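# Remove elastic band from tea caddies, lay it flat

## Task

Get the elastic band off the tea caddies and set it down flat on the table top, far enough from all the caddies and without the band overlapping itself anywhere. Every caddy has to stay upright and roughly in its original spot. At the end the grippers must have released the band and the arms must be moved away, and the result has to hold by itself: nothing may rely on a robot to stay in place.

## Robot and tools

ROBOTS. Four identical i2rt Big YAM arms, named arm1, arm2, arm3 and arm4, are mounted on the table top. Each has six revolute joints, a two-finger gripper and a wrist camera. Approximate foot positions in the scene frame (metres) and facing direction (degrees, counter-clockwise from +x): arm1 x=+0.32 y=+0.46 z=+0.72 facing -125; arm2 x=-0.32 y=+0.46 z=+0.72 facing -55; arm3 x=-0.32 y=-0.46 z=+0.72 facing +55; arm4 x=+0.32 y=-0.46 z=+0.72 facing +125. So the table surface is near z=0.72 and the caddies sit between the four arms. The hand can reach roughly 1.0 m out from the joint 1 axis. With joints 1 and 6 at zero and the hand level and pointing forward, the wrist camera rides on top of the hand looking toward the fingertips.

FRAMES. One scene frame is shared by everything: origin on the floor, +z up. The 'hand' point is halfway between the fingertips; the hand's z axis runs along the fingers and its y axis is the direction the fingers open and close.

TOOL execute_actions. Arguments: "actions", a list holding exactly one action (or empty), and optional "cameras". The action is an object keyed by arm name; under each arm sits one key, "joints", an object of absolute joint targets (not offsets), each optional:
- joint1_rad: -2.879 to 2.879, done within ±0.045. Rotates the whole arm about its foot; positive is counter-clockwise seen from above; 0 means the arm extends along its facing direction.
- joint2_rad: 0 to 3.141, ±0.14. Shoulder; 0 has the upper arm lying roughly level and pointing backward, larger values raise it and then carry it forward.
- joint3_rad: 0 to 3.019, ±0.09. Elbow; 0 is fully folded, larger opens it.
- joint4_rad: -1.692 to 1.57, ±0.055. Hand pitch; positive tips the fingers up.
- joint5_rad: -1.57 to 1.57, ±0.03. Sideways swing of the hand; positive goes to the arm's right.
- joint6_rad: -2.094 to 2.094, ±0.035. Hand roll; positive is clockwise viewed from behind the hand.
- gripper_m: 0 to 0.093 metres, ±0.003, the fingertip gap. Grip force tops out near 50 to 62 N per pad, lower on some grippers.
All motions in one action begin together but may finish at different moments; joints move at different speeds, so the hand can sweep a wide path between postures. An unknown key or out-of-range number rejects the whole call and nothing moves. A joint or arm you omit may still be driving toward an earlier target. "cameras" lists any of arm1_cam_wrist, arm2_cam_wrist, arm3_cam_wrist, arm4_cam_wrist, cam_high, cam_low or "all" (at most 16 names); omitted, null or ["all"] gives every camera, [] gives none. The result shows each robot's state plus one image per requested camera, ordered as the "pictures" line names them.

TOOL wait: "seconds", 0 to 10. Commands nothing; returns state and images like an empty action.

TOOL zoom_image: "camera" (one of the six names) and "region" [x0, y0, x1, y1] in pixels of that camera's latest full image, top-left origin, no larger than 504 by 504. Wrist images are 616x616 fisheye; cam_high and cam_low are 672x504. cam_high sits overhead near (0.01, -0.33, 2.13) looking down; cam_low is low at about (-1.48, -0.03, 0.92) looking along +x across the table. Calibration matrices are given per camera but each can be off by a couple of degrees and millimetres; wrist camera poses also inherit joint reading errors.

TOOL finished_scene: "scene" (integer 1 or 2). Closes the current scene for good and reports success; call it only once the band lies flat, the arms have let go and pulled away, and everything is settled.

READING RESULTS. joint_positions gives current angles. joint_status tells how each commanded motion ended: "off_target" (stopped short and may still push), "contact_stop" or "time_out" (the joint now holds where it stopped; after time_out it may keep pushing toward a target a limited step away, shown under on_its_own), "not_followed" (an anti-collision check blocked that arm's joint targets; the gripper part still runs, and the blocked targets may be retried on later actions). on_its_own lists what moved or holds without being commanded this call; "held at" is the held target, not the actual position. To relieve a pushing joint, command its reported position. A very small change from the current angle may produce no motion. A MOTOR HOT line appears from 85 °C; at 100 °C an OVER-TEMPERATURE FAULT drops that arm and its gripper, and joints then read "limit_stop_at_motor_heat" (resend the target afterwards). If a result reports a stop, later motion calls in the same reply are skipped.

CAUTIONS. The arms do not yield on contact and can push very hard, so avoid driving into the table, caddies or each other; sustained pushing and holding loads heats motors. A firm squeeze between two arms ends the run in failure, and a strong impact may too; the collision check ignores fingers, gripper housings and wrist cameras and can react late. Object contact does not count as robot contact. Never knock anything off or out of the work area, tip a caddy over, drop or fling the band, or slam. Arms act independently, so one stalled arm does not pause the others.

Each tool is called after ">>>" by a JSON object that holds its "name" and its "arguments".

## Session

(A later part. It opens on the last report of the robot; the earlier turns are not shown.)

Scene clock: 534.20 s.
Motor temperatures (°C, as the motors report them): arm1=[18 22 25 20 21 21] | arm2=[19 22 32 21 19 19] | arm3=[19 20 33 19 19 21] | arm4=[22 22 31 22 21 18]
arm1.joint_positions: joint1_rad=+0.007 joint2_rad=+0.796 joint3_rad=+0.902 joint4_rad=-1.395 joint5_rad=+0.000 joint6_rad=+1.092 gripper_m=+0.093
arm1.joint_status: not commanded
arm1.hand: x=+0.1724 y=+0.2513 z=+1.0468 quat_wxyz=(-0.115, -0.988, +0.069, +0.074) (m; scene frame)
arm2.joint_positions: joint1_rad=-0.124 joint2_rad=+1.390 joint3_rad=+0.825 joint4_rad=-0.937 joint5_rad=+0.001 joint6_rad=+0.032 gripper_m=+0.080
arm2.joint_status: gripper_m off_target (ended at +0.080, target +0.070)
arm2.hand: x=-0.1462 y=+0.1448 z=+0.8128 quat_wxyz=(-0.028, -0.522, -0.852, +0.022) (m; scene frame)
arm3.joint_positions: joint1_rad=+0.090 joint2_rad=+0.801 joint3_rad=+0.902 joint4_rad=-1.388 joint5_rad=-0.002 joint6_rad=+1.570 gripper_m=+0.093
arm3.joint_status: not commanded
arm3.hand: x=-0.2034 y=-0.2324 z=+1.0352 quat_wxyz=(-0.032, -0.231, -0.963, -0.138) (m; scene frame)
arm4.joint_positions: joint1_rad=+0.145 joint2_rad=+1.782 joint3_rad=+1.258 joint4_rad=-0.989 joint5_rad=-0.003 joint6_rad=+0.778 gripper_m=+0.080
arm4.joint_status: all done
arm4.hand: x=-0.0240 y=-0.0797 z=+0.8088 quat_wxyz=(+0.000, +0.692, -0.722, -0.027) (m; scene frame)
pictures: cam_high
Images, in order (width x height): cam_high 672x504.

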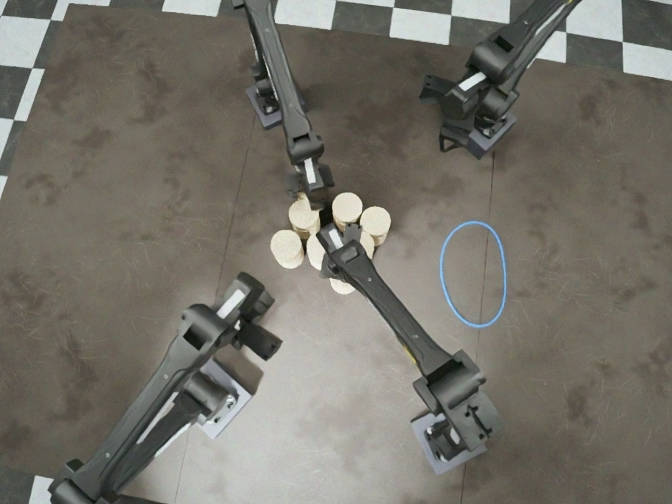

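>>> {"name": "execute_actions", "arguments": {"actions": [{"arm4":{"joints":{"gripper_m":0.093}},"arm2":{"joints":{"joint1_rad":-0.082,"joint2_rad":1.46,"joint3_rad":0.945}},"arm3":{"joints":{"joint6_rad":1.45}}}], "cameras": []}}

>>> {"name": "execute_actions", "arguments": {"actions": [{"arm4":{"joints":{"joint2_rad":1.68,"joint3_rad":1.42,"joint4_rad":-1.21}},"arm2":{"joints":{"gripper_m":0.093}}}], "cameras": []}}

>>> {"name": "execute_actions", "arguments": {"actions": [{"arm4":{"joints":{"joint1_rad":-0.1,"joint2_rad":0.9,"joint3_rad":0.95,"joint4_rad":-1.4}},"arm2":{"joints":{"joint2_rad":1.34,"joint3_rad":1.07,"joint4_rad":-1.2}}}], "cameras": []}}

>>> {"name": "execute_actions", "arguments": {"actions": [{"arm2":{"joints":{"joint2_rad":0.7,"joint3_rad":0.85,"joint4_rad":-1.4}},"arm3":{"joints":{"joint2_rad":1.1,"joint3_rad":1.0}}}], "cameras": ["cam_high"]}}

>>> {"name": "zoom_image", "arguments": {"camera": "cam_high", "region": [230,140,440,340]}}

>>> {"name": "execute_actions", "arguments": {"actions": [{"arm3":{"joints":{"joint2_rad":1.67,"joint3_rad":1.34,"joint4_rad":-1.125}}}], "cameras": ["arm3_cam_wrist"]}}

Scene clock: 557.53 s.
Motor temperatures (°C, as the motors report them): arm1=[18 22 26 20 21 21] | arm2=[19 22 32 21 19 19] | arm3=[19 20 33 19 19 21] | arm4=[22 23 29 22 21 18]
arm1.joint_positions: joint1_rad=+0.007 joint2_rad=+0.796 joint3_rad=+0.902 joint4_rad=-1.395 joint5_rad=+0.000 joint6_rad=+1.092 gripper_m=+0.093
arm1.joint_status: not commanded
arm1.hand: x=+0.1724 y=+0.2513 z=+1.0468 quat_wxyz=(-0.115, -0.988, +0.069, +0.074) (m; scene frame)
arm2.joint_positions: joint1_rad=-0.087 joint2_rad=+1.455 joint3_rad=+0.892 joint4_rad=-0.935 joint5_rad=+0.002 joint6_rad=+0.032 gripper_m=+0.080
arm2.joint_status: all done
arm2.hand: x=-0.1214 y=+0.1284 z=+0.8127 quat_wxyz=(-0.029, -0.506, -0.862, +0.023) (m; scene frame)
arm3.joint_positions: joint1_rad=+0.090 joint2_rad=+0.801 joint3_rad=+0.902 joint4_rad=-1.388 joint5_rad=-0.002 joint6_rad=+1.460 gripper_m=+0.093
arm3.joint_status: all done
arm3.hand: x=-0.2034 y=-0.2324 z=+1.0352 quat_wxyz=(-0.039, -0.178, -0.974, -0.136) (m; scene frame)
arm4.joint_positions: joint1_rad=+0.145 joint2_rad=+1.782 joint3_rad=+1.258 joint4_rad=-0.989 joint5_rad=-0.003 joint6_rad=+0.778 gripper_m=+0.093
arm4.joint_status: all done
arm4.hand: x=-0.0240 y=-0.0797 z=+0.8088 quat_wxyz=(+0.000, +0.692, -0.722, -0.027) (m; scene frame)
pictures: none
No camera images: the call's "cameras" was empty. Leave "cameras" out to get every camera's image.

Scene clock: 558.57 s.
Motor temperatures (°C, as the motors report them): arm1=[18 22 26 20 21 21] | arm2=[19 22 32 21 19 19] | arm3=[19 20 33 19 19 21] | arm4=[22 23 29 22 21 18]
arm1.joint_positions: joint1_rad=+0.007 joint2_rad=+0.796 joint3_rad=+0.902 joint4_rad=-1.395 joint5_rad=+0.000 joint6_rad=+1.092 gripper_m=+0.093
arm1.joint_status: not commanded
arm1.hand: x=+0.1724 y=+0.2513 z=+1.0468 quat_wxyz=(-0.115, -0.988, +0.069, +0.074) (m; scene frame)
arm2.joint_positions: joint1_rad=-0.087 joint2_rad=+1.455 joint3_rad=+0.892 joint4_rad=-0.935 joint5_rad=+0.002 joint6_rad=+0.032 gripper_m=+0.093
arm2.joint_status: all done
arm2.hand: x=-0.1214 y=+0.1284 z=+0.8127 quat_wxyz=(-0.029, -0.506, -0.862, +0.023) (m; scene frame)
arm3.joint_positions: joint1_rad=+0.090 joint2_rad=+0.801 joint3_rad=+0.902 joint4_rad=-1.388 joint5_rad=-0.002 joint6_rad=+1.460 gripper_m=+0.093
arm3.joint_status: not commanded
arm3.hand: x=-0.2034 y=-0.2324 z=+1.0352 quat_wxyz=(-0.039, -0.178, -0.974, -0.136) (m; scene frame)
arm4.joint_positions: joint1_rad=+0.145 joint2_rad=+1.672 joint3_rad=+1.391 joint4_rad=-1.198 joint5_rad=-0.003 joint6_rad=+0.778 gripper_m=+0.093
arm4.joint_status: all done
arm4.hand: x=-0.0272 y=-0.0762 z=+0.9084 quat_wxyz=(+0.000, +0.691, -0.721, -0.044) (m; scene frame)
pictures: none
No camera images: the call's "cameras" was empty. Leave "cameras" out to get every camera's image.

Scene clock: 560.07 s.
Motor temperatures (°C, as the motors report them): arm1=[18 22 26 20 21 21] | arm2=[19 22 32 21 19 19] | arm3=[19 20 33 19 19 21] | arm4=[22 23 29 22 21 18]
arm1.joint_positions: joint1_rad=+0.007 joint2_rad=+0.796 joint3_rad=+0.902 joint4_rad=-1.395 joint5_rad=+0.000 joint6_rad=+1.092 gripper_m=+0.093
arm1.joint_status: not commanded
arm1.hand: x=+0.1724 y=+0.2513 z=+1.0468 quat_wxyz=(-0.115, -0.988, +0.069, +0.074) (m; scene frame)
arm2.joint_positions: joint1_rad=-0.087 joint2_rad=+1.330 joint3_rad=+1.037 joint4_rad=-1.191 joint5_rad=+0.002 joint6_rad=+0.032 gripper_m=+0.093
arm2.joint_status: all done
arm2.hand: x=-0.1217 y=+0.1308 z=+0.9065 quat_wxyz=(-0.036, -0.506, -0.861, +0.026) (m; scene frame)
arm3.joint_positions: joint1_rad=+0.090 joint2_rad=+0.801 joint3_rad=+0.902 joint4_rad=-1.388 joint5_rad=-0.002 joint6_rad=+1.460 gripper_m=+0.093
arm3.joint_status: not commanded
arm3.hand: x=-0.2034 y=-0.2324 z=+1.0352 quat_wxyz=(-0.039, -0.178, -0.974, -0.136) (m; scene frame)
arm4.joint_positions: joint1_rad=-0.106 joint2_rad=+0.894 joint3_rad=+0.950 joint4_rad=-1.392 joint5_rad=+0.002 joint6_rad=+0.777 gripper_m=+0.093
arm4.joint_status: all done
arm4.hand: x=+0.1915 y=-0.2148 z=+1.0100 quat_wxyz=(-0.019, +0.592, -0.797, -0.114) (m; scene frame)
pictures: none
No camera images: the call's "cameras" was empty. Leave "cameras" out to get every camera's image.

Scene clock: 561.37 s.
Motor temperatures (°C, as the motors report them): arm1=[18 22 26 20 21 21] | arm2=[19 22 32 21 19 19] | arm3=[19 20 33 19 19 21] | arm4=[22 23 29 22 21 18]
arm1.joint_positions: joint1_rad=+0.007 joint2_rad=+0.796 joint3_rad=+0.902 joint4_rad=-1.395 joint5_rad=+0.000 joint6_rad=+1.092 gripper_m=+0.093
arm1.joint_status: not commanded
arm1.hand: x=+0.1724 y=+0.2513 z=+1.0468 quat_wxyz=(-0.115, -0.988, +0.069, +0.074) (m; scene frame)
arm2.joint_positions: joint1_rad=-0.087 joint2_rad=+0.694 joint3_rad=+0.853 joint4_rad=-1.392 joint5_rad=+0.002 joint6_rad=+0.032 gripper_m=+0.093
arm2.joint_status: all done
arm2.hand: x=-0.1989 y=+0.2613 z=+1.0007 quat_wxyz=(-0.145, -0.499, -0.850, +0.086) (m; scene frame)
arm3.joint_positions: joint1_rad=+0.090 joint2_rad=+1.102 joint3_rad=+0.971 joint4_rad=-1.392 joint5_rad=-0.002 joint6_rad=+1.459 gripper_m=+0.093
arm3.joint_status: all done
arm3.hand: x=-0.1824 y=-0.1913 z=+0.9869 quat_wxyz=(-0.006, -0.179, -0.984, -0.024) (m; scene frame)
arm4.joint_positions: joint1_rad=-0.106 joint2_rad=+0.894 joint3_rad=+0.950 joint4_rad=-1.392 joint5_rad=+0.002 joint6_rad=+0.777 gripper_m=+0.093
arm4.joint_status: not commanded
arm4.hand: x=+0.1915 y=-0.2148 z=+1.0100 quat_wxyz=(-0.019, +0.592, -0.797, -0.114) (m; scene frame)
pictures: cam_high
Images, in order (width x height): cam_high 672x504.

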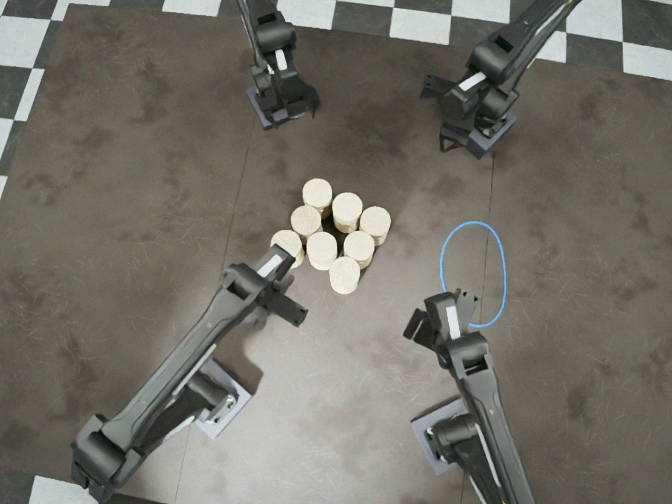

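Region (230, 140, 440, 340) of cam_high's 672x504 image, scaled by 2.400, with more detail than that image has; it fills the top 480 rows of this view, and the rest is white.

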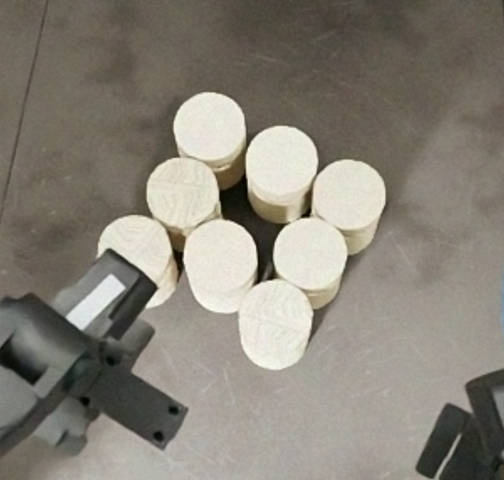

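Scene clock: 562.83 s.
Motor temperatures (°C, as the motors report them): arm1=[18 22 26 20 21 21] | arm2=[19 22 32 21 19 19] | arm3=[19 20 34 19 19 21] | arm4=[22 22 29 22 21 18]
arm1.joint_positions: joint1_rad=+0.007 joint2_rad=+0.796 joint3_rad=+0.902 joint4_rad=-1.395 joint5_rad=+0.000 joint6_rad=+1.092 gripper_m=+0.093
arm1.joint_status: not commanded
arm1.hand: x=+0.1724 y=+0.2513 z=+1.0468 quat_wxyz=(-0.115, -0.988, +0.069, +0.074) (m; scene frame)
arm2.joint_positions: joint1_rad=-0.087 joint2_rad=+0.694 joint3_rad=+0.853 joint4_rad=-1.392 joint5_rad=+0.002 joint6_rad=+0.032 gripper_m=+0.093
arm2.joint_status: not commanded
arm2.hand: x=-0.1989 y=+0.2613 z=+1.0007 quat_wxyz=(-0.145, -0.499, -0.850, +0.086) (m; scene frame)
arm3.joint_positions: joint1_rad=+0.090 joint2_rad=+1.672 joint3_rad=+1.315 joint4_rad=-1.131 joint5_rad=-0.002 joint6_rad=+1.458 gripper_m=+0.093
arm3.joint_status: all done
arm3.hand: x=-0.0898 y=-0.0097 z=+0.9052 quat_wxyz=(-0.011, -0.178, -0.983, -0.040) (m; scene frame)
arm4.joint_positions: joint1_rad=-0.106 joint2_rad=+0.894 joint3_rad=+0.950 joint4_rad=-1.392 joint5_rad=+0.002 joint6_rad=+0.777 gripper_m=+0.093
arm4.joint_status: not commanded
arm4.hand: x=+0.1915 y=-0.2148 z=+1.0100 quat_wxyz=(-0.019, +0.592, -0.797, -0.114) (m; scene frame)
pictures: arm3_cam_wrist
camera_calibration (this result's frames):
arm3_cam_wrist: T_world_to_cam=[[-0.354675, -0.931192, -0.084182, 0.0396454], [-0.780257, 0.245169, 0.575405, -0.583554], [-0.515174, 0.269766, -0.813525, 0.816646], [0, 0, 0, 1]] pos_world=[-0.0205466, -0.0403162, 1.00348]
Images, in order (width x height): arm3_cam_wrist 616x616.

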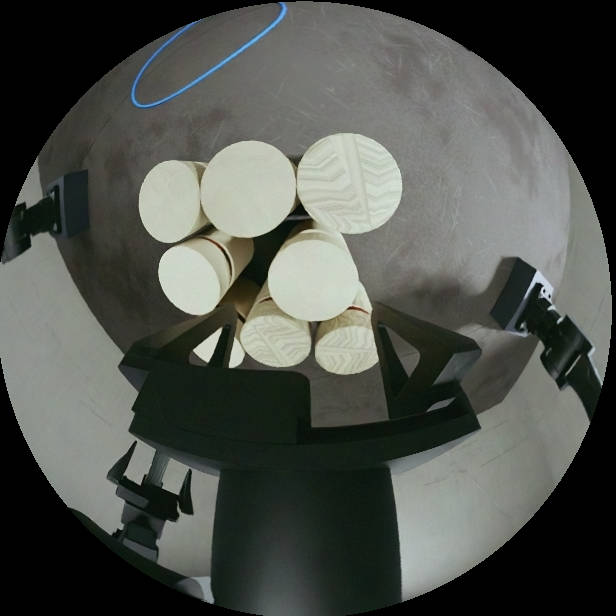

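>>> {"name": "execute_actions", "arguments": {"actions": [{"arm3":{"joints":{"joint2_rad":1.71,"joint3_rad":1.26,"joint4_rad":-1.05}}}], "cameras": []}}

>>> {"name": "execute_actions", "arguments": {"actions": [{"arm3":{"joints":{"joint2_rad":1.778,"joint3_rad":1.192,"joint4_rad":-0.905}}}], "cameras": ["arm3_cam_wrist"]}}

>>> {"name": "execute_actions", "arguments": {"actions": [{"arm3":{"joints":{"gripper_m":0.07}}}], "cameras": []}}

>>> {"name": "execute_actions", "arguments": {"actions": [{"arm3":{"joints":{"joint1_rad":0.058,"joint2_rad":1.7,"joint3_rad":1.08,"joint4_rad":-0.87}}}], "cameras": ["arm3_cam_wrist","cam_high"]}}

Scene clock: 573.77 s.
Motor temperatures (°C, as the motors report them): arm1=[18 22 26 20 21 21] | arm2=[19 21 33 21 19 19] | arm3=[19 21 34 19 19 21] | arm4=[22 22 29 22 21 18]
arm1.joint_positions: joint1_rad=+0.007 joint2_rad=+0.796 joint3_rad=+0.902 joint4_rad=-1.395 joint5_rad=+0.000 joint6_rad=+1.092 gripper_m=+0.093
arm1.joint_status: not commanded
arm1.hand: x=+0.1724 y=+0.2513 z=+1.0468 quat_wxyz=(-0.115, -0.988, +0.069, +0.074) (m; scene frame)
arm2.joint_positions: joint1_rad=-0.087 joint2_rad=+0.694 joint3_rad=+0.853 joint4_rad=-1.392 joint5_rad=+0.002 joint6_rad=+0.032 gripper_m=+0.093
arm2.joint_status: not commanded
arm2.hand: x=-0.1989 y=+0.2613 z=+1.0007 quat_wxyz=(-0.145, -0.499, -0.850, +0.086) (m; scene frame)
arm3.joint_positions: joint1_rad=+0.090 joint2_rad=+1.683 joint3_rad=+1.257 joint4_rad=-1.065 joint5_rad=-0.002 joint6_rad=+1.458 gripper_m=+0.093
arm3.joint_status: all done
arm3.hand: x=-0.0929 y=-0.0157 z=+0.8794 quat_wxyz=(-0.010, -0.178, -0.983, -0.039) (m; scene frame)
arm4.joint_positions: joint1_rad=-0.106 joint2_rad=+0.894 joint3_rad=+0.950 joint4_rad=-1.392 joint5_rad=+0.002 joint6_rad=+0.777 gripper_m=+0.093
arm4.joint_status: not commanded
arm4.hand: x=+0.1915 y=-0.2148 z=+1.0100 quat_wxyz=(-0.019, +0.592, -0.797, -0.114) (m; scene frame)
pictures: none
No camera images: the call's "cameras" was empty. Leave "cameras" out to get every camera's image.

Scene clock: 574.73 s.
Motor temperatures (°C, as the motors report them): arm1=[18 22 26 20 21 21] | arm2=[19 21 33 21 19 19] | arm3=[19 21 34 19 19 21] | arm4=[22 21 29 22 21 18]
arm1.joint_positions: joint1_rad=+0.007 joint2_rad=+0.796 joint3_rad=+0.902 joint4_rad=-1.395 joint5_rad=+0.000 joint6_rad=+1.092 gripper_m=+0.093
arm1.joint_status: not commanded
arm1.hand: x=+0.1724 y=+0.2513 z=+1.0468 quat_wxyz=(-0.115, -0.988, +0.069, +0.074) (m; scene frame)
arm2.joint_positions: joint1_rad=-0.087 joint2_rad=+0.694 joint3_rad=+0.853 joint4_rad=-1.392 joint5_rad=+0.002 joint6_rad=+0.032 gripper_m=+0.093
arm2.joint_status: not commanded
arm2.hand: x=-0.1989 y=+0.2613 z=+1.0007 quat_wxyz=(-0.145, -0.499, -0.850, +0.086) (m; scene frame)
arm3.joint_positions: joint1_rad=+0.090 joint2_rad=+1.767 joint3_rad=+1.185 joint4_rad=-0.918 joint5_rad=-0.002 joint6_rad=+1.458 gripper_m=+0.093
arm3.joint_status: all done
arm3.hand: x=-0.0931 y=-0.0159 z=+0.8171 quat_wxyz=(-0.009, -0.179, -0.983, -0.035) (m; scene frame)
arm4.joint_positions: joint1_rad=-0.106 joint2_rad=+0.894 joint3_rad=+0.950 joint4_rad=-1.392 joint5_rad=+0.002 joint6_rad=+0.777 gripper_m=+0.093
arm4.joint_status: not commanded
arm4.hand: x=+0.1915 y=-0.2148 z=+1.0100 quat_wxyz=(-0.019, +0.592, -0.797, -0.114) (m; scene frame)
pictures: arm3_cam_wrist
camera_calibration (this result's frames):
arm3_cam_wrist: T_world_to_cam=[[-0.355086, -0.932021, -0.0724614, 0.0156257], [-0.777162, 0.251229, 0.576978, -0.53477], [-0.519551, 0.261191, -0.813539, 0.744405], [0, 0, 0, 1]] pos_world=[-0.0232981, -0.0455187, 0.915285]
Images, in order (width x height): arm3_cam_wrist 616x616.

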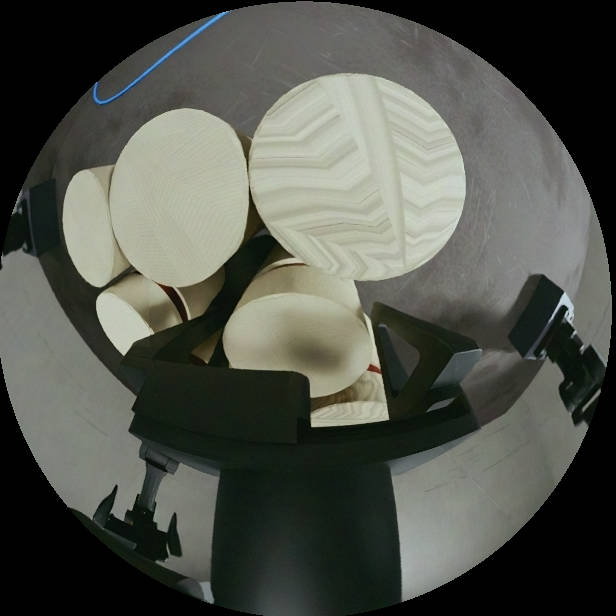

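Scene clock: 575.23 s.
Motor temperatures (°C, as the motors report them): arm1=[18 22 26 20 21 21] | arm2=[19 21 33 21 19 19] | arm3=[19 21 34 19 19 21] | arm4=[22 21 29 22 21 18]
arm1.joint_positions: joint1_rad=+0.007 joint2_rad=+0.796 joint3_rad=+0.902 joint4_rad=-1.395 joint5_rad=+0.000 joint6_rad=+1.092 gripper_m=+0.093
arm1.joint_status: not commanded
arm1.hand: x=+0.1724 y=+0.2513 z=+1.0468 quat_wxyz=(-0.115, -0.988, +0.069, +0.074) (m; scene frame)
arm2.joint_positions: joint1_rad=-0.087 joint2_rad=+0.694 joint3_rad=+0.853 joint4_rad=-1.392 joint5_rad=+0.002 joint6_rad=+0.032 gripper_m=+0.093
arm2.joint_status: not commanded
arm2.hand: x=-0.1989 y=+0.2613 z=+1.0007 quat_wxyz=(-0.145, -0.499, -0.850, +0.086) (m; scene frame)
arm3.joint_positions: joint1_rad=+0.090 joint2_rad=+1.767 joint3_rad=+1.185 joint4_rad=-0.917 joint5_rad=-0.001 joint6_rad=+1.458 gripper_m=+0.080
arm3.joint_status: gripper_m off_target (ended at +0.080, target +0.070)
arm3.hand: x=-0.0928 y=-0.0156 z=+0.8171 quat_wxyz=(-0.009, -0.178, -0.983, -0.035) (m; scene frame)
arm4.joint_positions: joint1_rad=-0.106 joint2_rad=+0.894 joint3_rad=+0.950 joint4_rad=-1.392 joint5_rad=+0.002 joint6_rad=+0.777 gripper_m=+0.093
arm4.joint_status: not commanded
arm4.hand: x=+0.1915 y=-0.2148 z=+1.0100 quat_wxyz=(-0.019, +0.592, -0.797, -0.114) (m; scene frame)
pictures: none
No camera images: the call's "cameras" was empty. Leave "cameras" out to get every camera's image.

Scene clock: 575.97 s.
Motor temperatures (°C, as the motors report them): arm1=[18 22 26 20 21 21] | arm2=[19 21 33 21 19 19] | arm3=[19 21 34 19 19 21] | arm4=[22 21 29 22 21 18]
arm1.joint_positions: joint1_rad=+0.007 joint2_rad=+0.796 joint3_rad=+0.902 joint4_rad=-1.395 joint5_rad=+0.000 joint6_rad=+1.092 gripper_m=+0.093
arm1.joint_status: not commanded
arm1.hand: x=+0.1724 y=+0.2513 z=+1.0468 quat_wxyz=(-0.115, -0.988, +0.069, +0.074) (m; scene frame)
arm2.joint_positions: joint1_rad=-0.087 joint2_rad=+0.694 joint3_rad=+0.853 joint4_rad=-1.392 joint5_rad=+0.002 joint6_rad=+0.032 gripper_m=+0.093
arm2.joint_status: not commanded
arm2.hand: x=-0.1989 y=+0.2613 z=+1.0007 quat_wxyz=(-0.145, -0.499, -0.850, +0.086) (m; scene frame)
arm3.joint_positions: joint1_rad=+0.067 joint2_rad=+1.700 joint3_rad=+1.090 joint4_rad=-0.878 joint5_rad=-0.002 joint6_rad=+1.458 gripper_m=+0.080
arm3.joint_status: all done
arm3.hand: x=-0.0962 y=-0.0452 z=+0.8167 quat_wxyz=(-0.011, -0.189, -0.981, -0.040) (m; scene frame)
arm4.joint_positions: joint1_rad=-0.106 joint2_rad=+0.894 joint3_rad=+0.950 joint4_rad=-1.392 joint5_rad=+0.002 joint6_rad=+0.777 gripper_m=+0.093
arm4.joint_status: not commanded
arm4.hand: x=+0.1915 y=-0.2148 z=+1.0100 quat_wxyz=(-0.019, +0.592, -0.797, -0.114) (m; scene frame)
pictures: arm3_cam_wrist, cam_high
camera_calibration (this result's frames):
arm3_cam_wrist: T_world_to_cam=[[-0.375204, -0.923144, -0.0838226, -0.0050738], [-0.774357, 0.262452, 0.575753, -0.527862], [-0.509503, 0.280933, -0.813316, 0.751837], [0, 0, 0, 1]] pos_world=[-0.027594, -0.0773616, 0.914974]
Images, in order (width x height): arm3_cam_wrist 616x616, cam_high 672x504.

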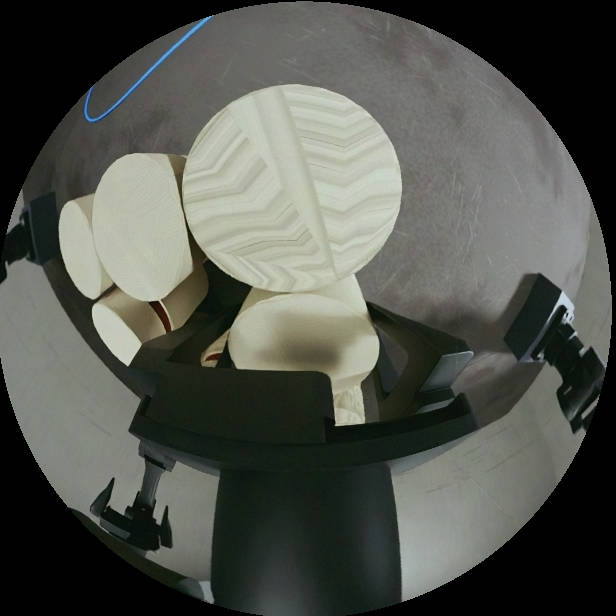

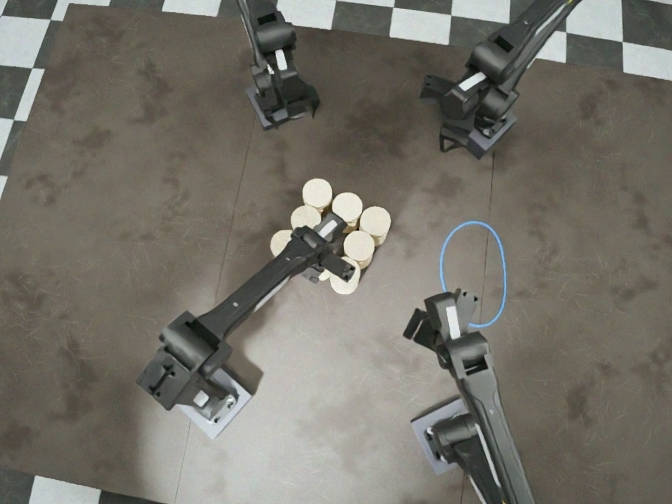

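Within ~9 mm. Release, lift, retreat.

>>> {"name": "execute_actions", "arguments": {"actions": [{"arm3":{"joints":{"gripper_m":0.093}}}], "cameras": []}}

>>> {"name": "execute_actions", "arguments": {"actions": [{"arm3":{"joints":{"joint2_rad":1.6,"joint3_rad":1.225,"joint4_rad":-1.1}}}], "cameras": []}}

>>> {"name": "execute_actions", "arguments": {"actions": [{"arm3":{"joints":{"joint2_rad":0.8,"joint3_rad":0.9,"joint4_rad":-1.4}},"arm4":{"joints":{"joint1_rad":0.1,"joint2_rad":0.6}}}], "cameras": ["cam_high","cam_low"]}}

>>> {"name": "zoom_image", "arguments": {"camera": "cam_high", "region": [230,140,440,340]}}

Scene clock: 583.43 s.
Motor temperatures (°C, as the motors report them): arm1=[18 22 26 20 21 21] | arm2=[19 21 33 21 19 19] | arm3=[19 22 33 19 19 21] | arm4=[22 21 29 22 21 18]
arm1.joint_positions: joint1_rad=+0.007 joint2_rad=+0.796 joint3_rad=+0.902 joint4_rad=-1.395 joint5_rad=+0.000 joint6_rad=+1.092 gripper_m=+0.093
arm1.joint_status: not commanded
arm1.hand: x=+0.1724 y=+0.2513 z=+1.0468 quat_wxyz=(-0.115, -0.988, +0.069, +0.074) (m; scene frame)
arm2.joint_positions: joint1_rad=-0.087 joint2_rad=+0.694 joint3_rad=+0.853 joint4_rad=-1.392 joint5_rad=+0.002 joint6_rad=+0.032 gripper_m=+0.093
arm2.joint_status: not commanded
arm2.hand: x=-0.1989 y=+0.2613 z=+1.0007 quat_wxyz=(-0.145, -0.499, -0.850, +0.086) (m; scene frame)
arm3.joint_positions: joint1_rad=+0.067 joint2_rad=+1.700 joint3_rad=+1.082 joint4_rad=-0.878 joint5_rad=-0.002 joint6_rad=+1.458 gripper_m=+0.093
arm3.joint_status: all done
arm3.hand: x=-0.0979 y=-0.0483 z=+0.8142 quat_wxyz=(-0.010, -0.189, -0.981, -0.036) (m; scene frame)
arm4.joint_positions: joint1_rad=-0.106 joint2_rad=+0.894 joint3_rad=+0.950 joint4_rad=-1.392 joint5_rad=+0.002 joint6_rad=+0.777 gripper_m=+0.093
arm4.joint_status: not commanded
arm4.hand: x=+0.1915 y=-0.2148 z=+1.0100 quat_wxyz=(-0.019, +0.592, -0.797, -0.114) (m; scene frame)
pictures: none
No camera images: the call's "cameras" was empty. Leave "cameras" out to get every camera's image.

Scene clock: 584.57 s.
Motor temperatures (°C, as the motors report them): arm1=[18 22 26 20 21 21] | arm2=[19 21 33 21 19 19] | arm3=[19 22 33 19 19 21] | arm4=[22 21 30 22 21 18]
arm1.joint_positions: joint1_rad=+0.007 joint2_rad=+0.796 joint3_rad=+0.902 joint4_rad=-1.395 joint5_rad=+0.000 joint6_rad=+1.092 gripper_m=+0.093
arm1.joint_status: not commanded
arm1.hand: x=+0.1724 y=+0.2513 z=+1.0468 quat_wxyz=(-0.115, -0.988, +0.069, +0.074) (m; scene frame)
arm2.joint_positions: joint1_rad=-0.087 joint2_rad=+0.694 joint3_rad=+0.853 joint4_rad=-1.392 joint5_rad=+0.002 joint6_rad=+0.032 gripper_m=+0.093
arm2.joint_status: not commanded
arm2.hand: x=-0.1989 y=+0.2613 z=+1.0007 quat_wxyz=(-0.145, -0.499, -0.850, +0.086) (m; scene frame)
arm3.joint_positions: joint1_rad=+0.067 joint2_rad=+1.589 joint3_rad=+1.206 joint4_rad=-1.087 joint5_rad=-0.002 joint6_rad=+1.458 gripper_m=+0.093
arm3.joint_status: all done
arm3.hand: x=-0.0941 y=-0.0416 z=+0.9037 quat_wxyz=(-0.014, -0.189, -0.981, -0.049) (m; scene frame)
arm4.joint_positions: joint1_rad=-0.106 joint2_rad=+0.894 joint3_rad=+0.950 joint4_rad=-1.392 joint5_rad=+0.002 joint6_rad=+0.777 gripper_m=+0.093
arm4.joint_status: not commanded
arm4.hand: x=+0.1915 y=-0.2148 z=+1.0100 quat_wxyz=(-0.019, +0.592, -0.797, -0.114) (m; scene frame)
pictures: none
No camera images: the call's "cameras" was empty. Leave "cameras" out to get every camera's image.

Scene clock: 585.93 s.
Motor temperatures (°C, as the motors report them): arm1=[18 22 26 20 21 21] | arm2=[19 21 33 21 19 19] | arm3=[19 22 33 19 19 21] | arm4=[22 21 30 22 21 18]
arm1.joint_positions: joint1_rad=+0.007 joint2_rad=+0.796 joint3_rad=+0.902 joint4_rad=-1.395 joint5_rad=+0.000 joint6_rad=+1.092 gripper_m=+0.093
arm1.joint_status: not commanded
arm1.hand: x=+0.1724 y=+0.2513 z=+1.0468 quat_wxyz=(-0.115, -0.988, +0.069, +0.074) (m; scene frame)
arm2.joint_positions: joint1_rad=-0.087 joint2_rad=+0.694 joint3_rad=+0.853 joint4_rad=-1.392 joint5_rad=+0.002 joint6_rad=+0.032 gripper_m=+0.093
arm2.joint_status: not commanded
arm2.hand: x=-0.1989 y=+0.2613 z=+1.0007 quat_wxyz=(-0.145, -0.499, -0.850, +0.086) (m; scene frame)
arm3.joint_positions: joint1_rad=+0.067 joint2_rad=+0.798 joint3_rad=+0.900 joint4_rad=-1.389 joint5_rad=-0.002 joint6_rad=+1.457 gripper_m=+0.093
arm3.joint_status: all done
arm3.hand: x=-0.1986 y=-0.2358 z=+1.0353 quat_wxyz=(-0.041, -0.187, -0.972, -0.136) (m; scene frame)
arm4.joint_positions: joint1_rad=+0.098 joint2_rad=+0.597 joint3_rad=+0.944 joint4_rad=-1.392 joint5_rad=+0.001 joint6_rad=+0.777 gripper_m=+0.093
arm4.joint_status: all done
arm4.hand: x=+0.1740 y=-0.2818 z=+1.0765 quat_wxyz=(-0.014, +0.652, -0.713, -0.258) (m; scene frame)
pictures: cam_high, cam_low
Images, in order (width x height): cam_high 672x504, cam_low 672x504.

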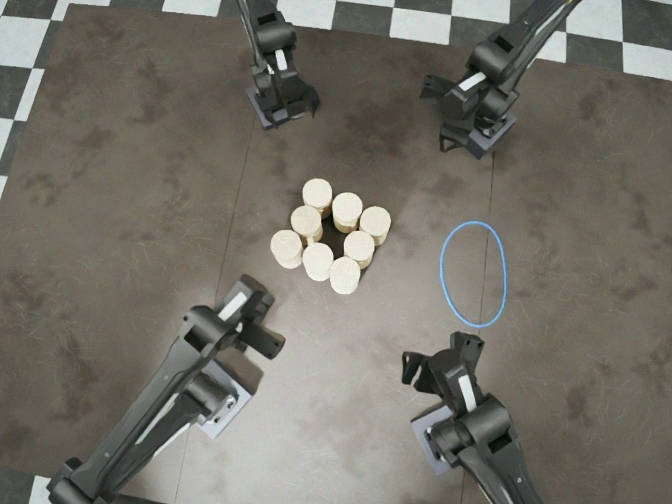

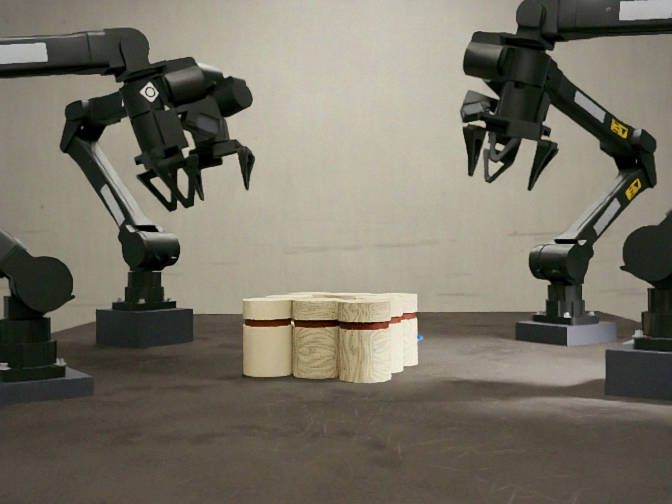

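Region (230, 140, 440, 340) of cam_high's 672x504 image, scaled by 2.400, with more detail than that image has; it fills the top 480 rows of this view, and the rest is white.

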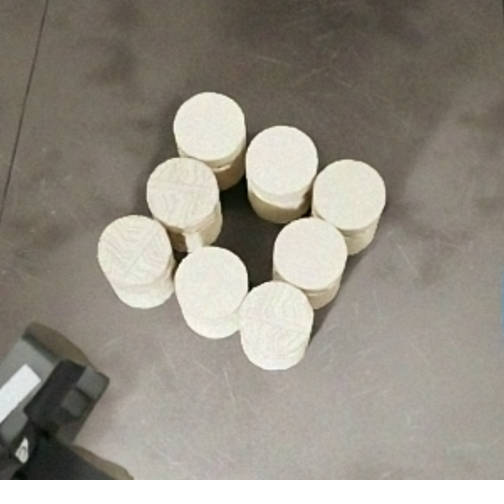

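All caddies are within about 1.4 cm of where they started.

>>> {"name": "finished_scene", "arguments": {"scene": 2}}

The scene is finished: the task was done.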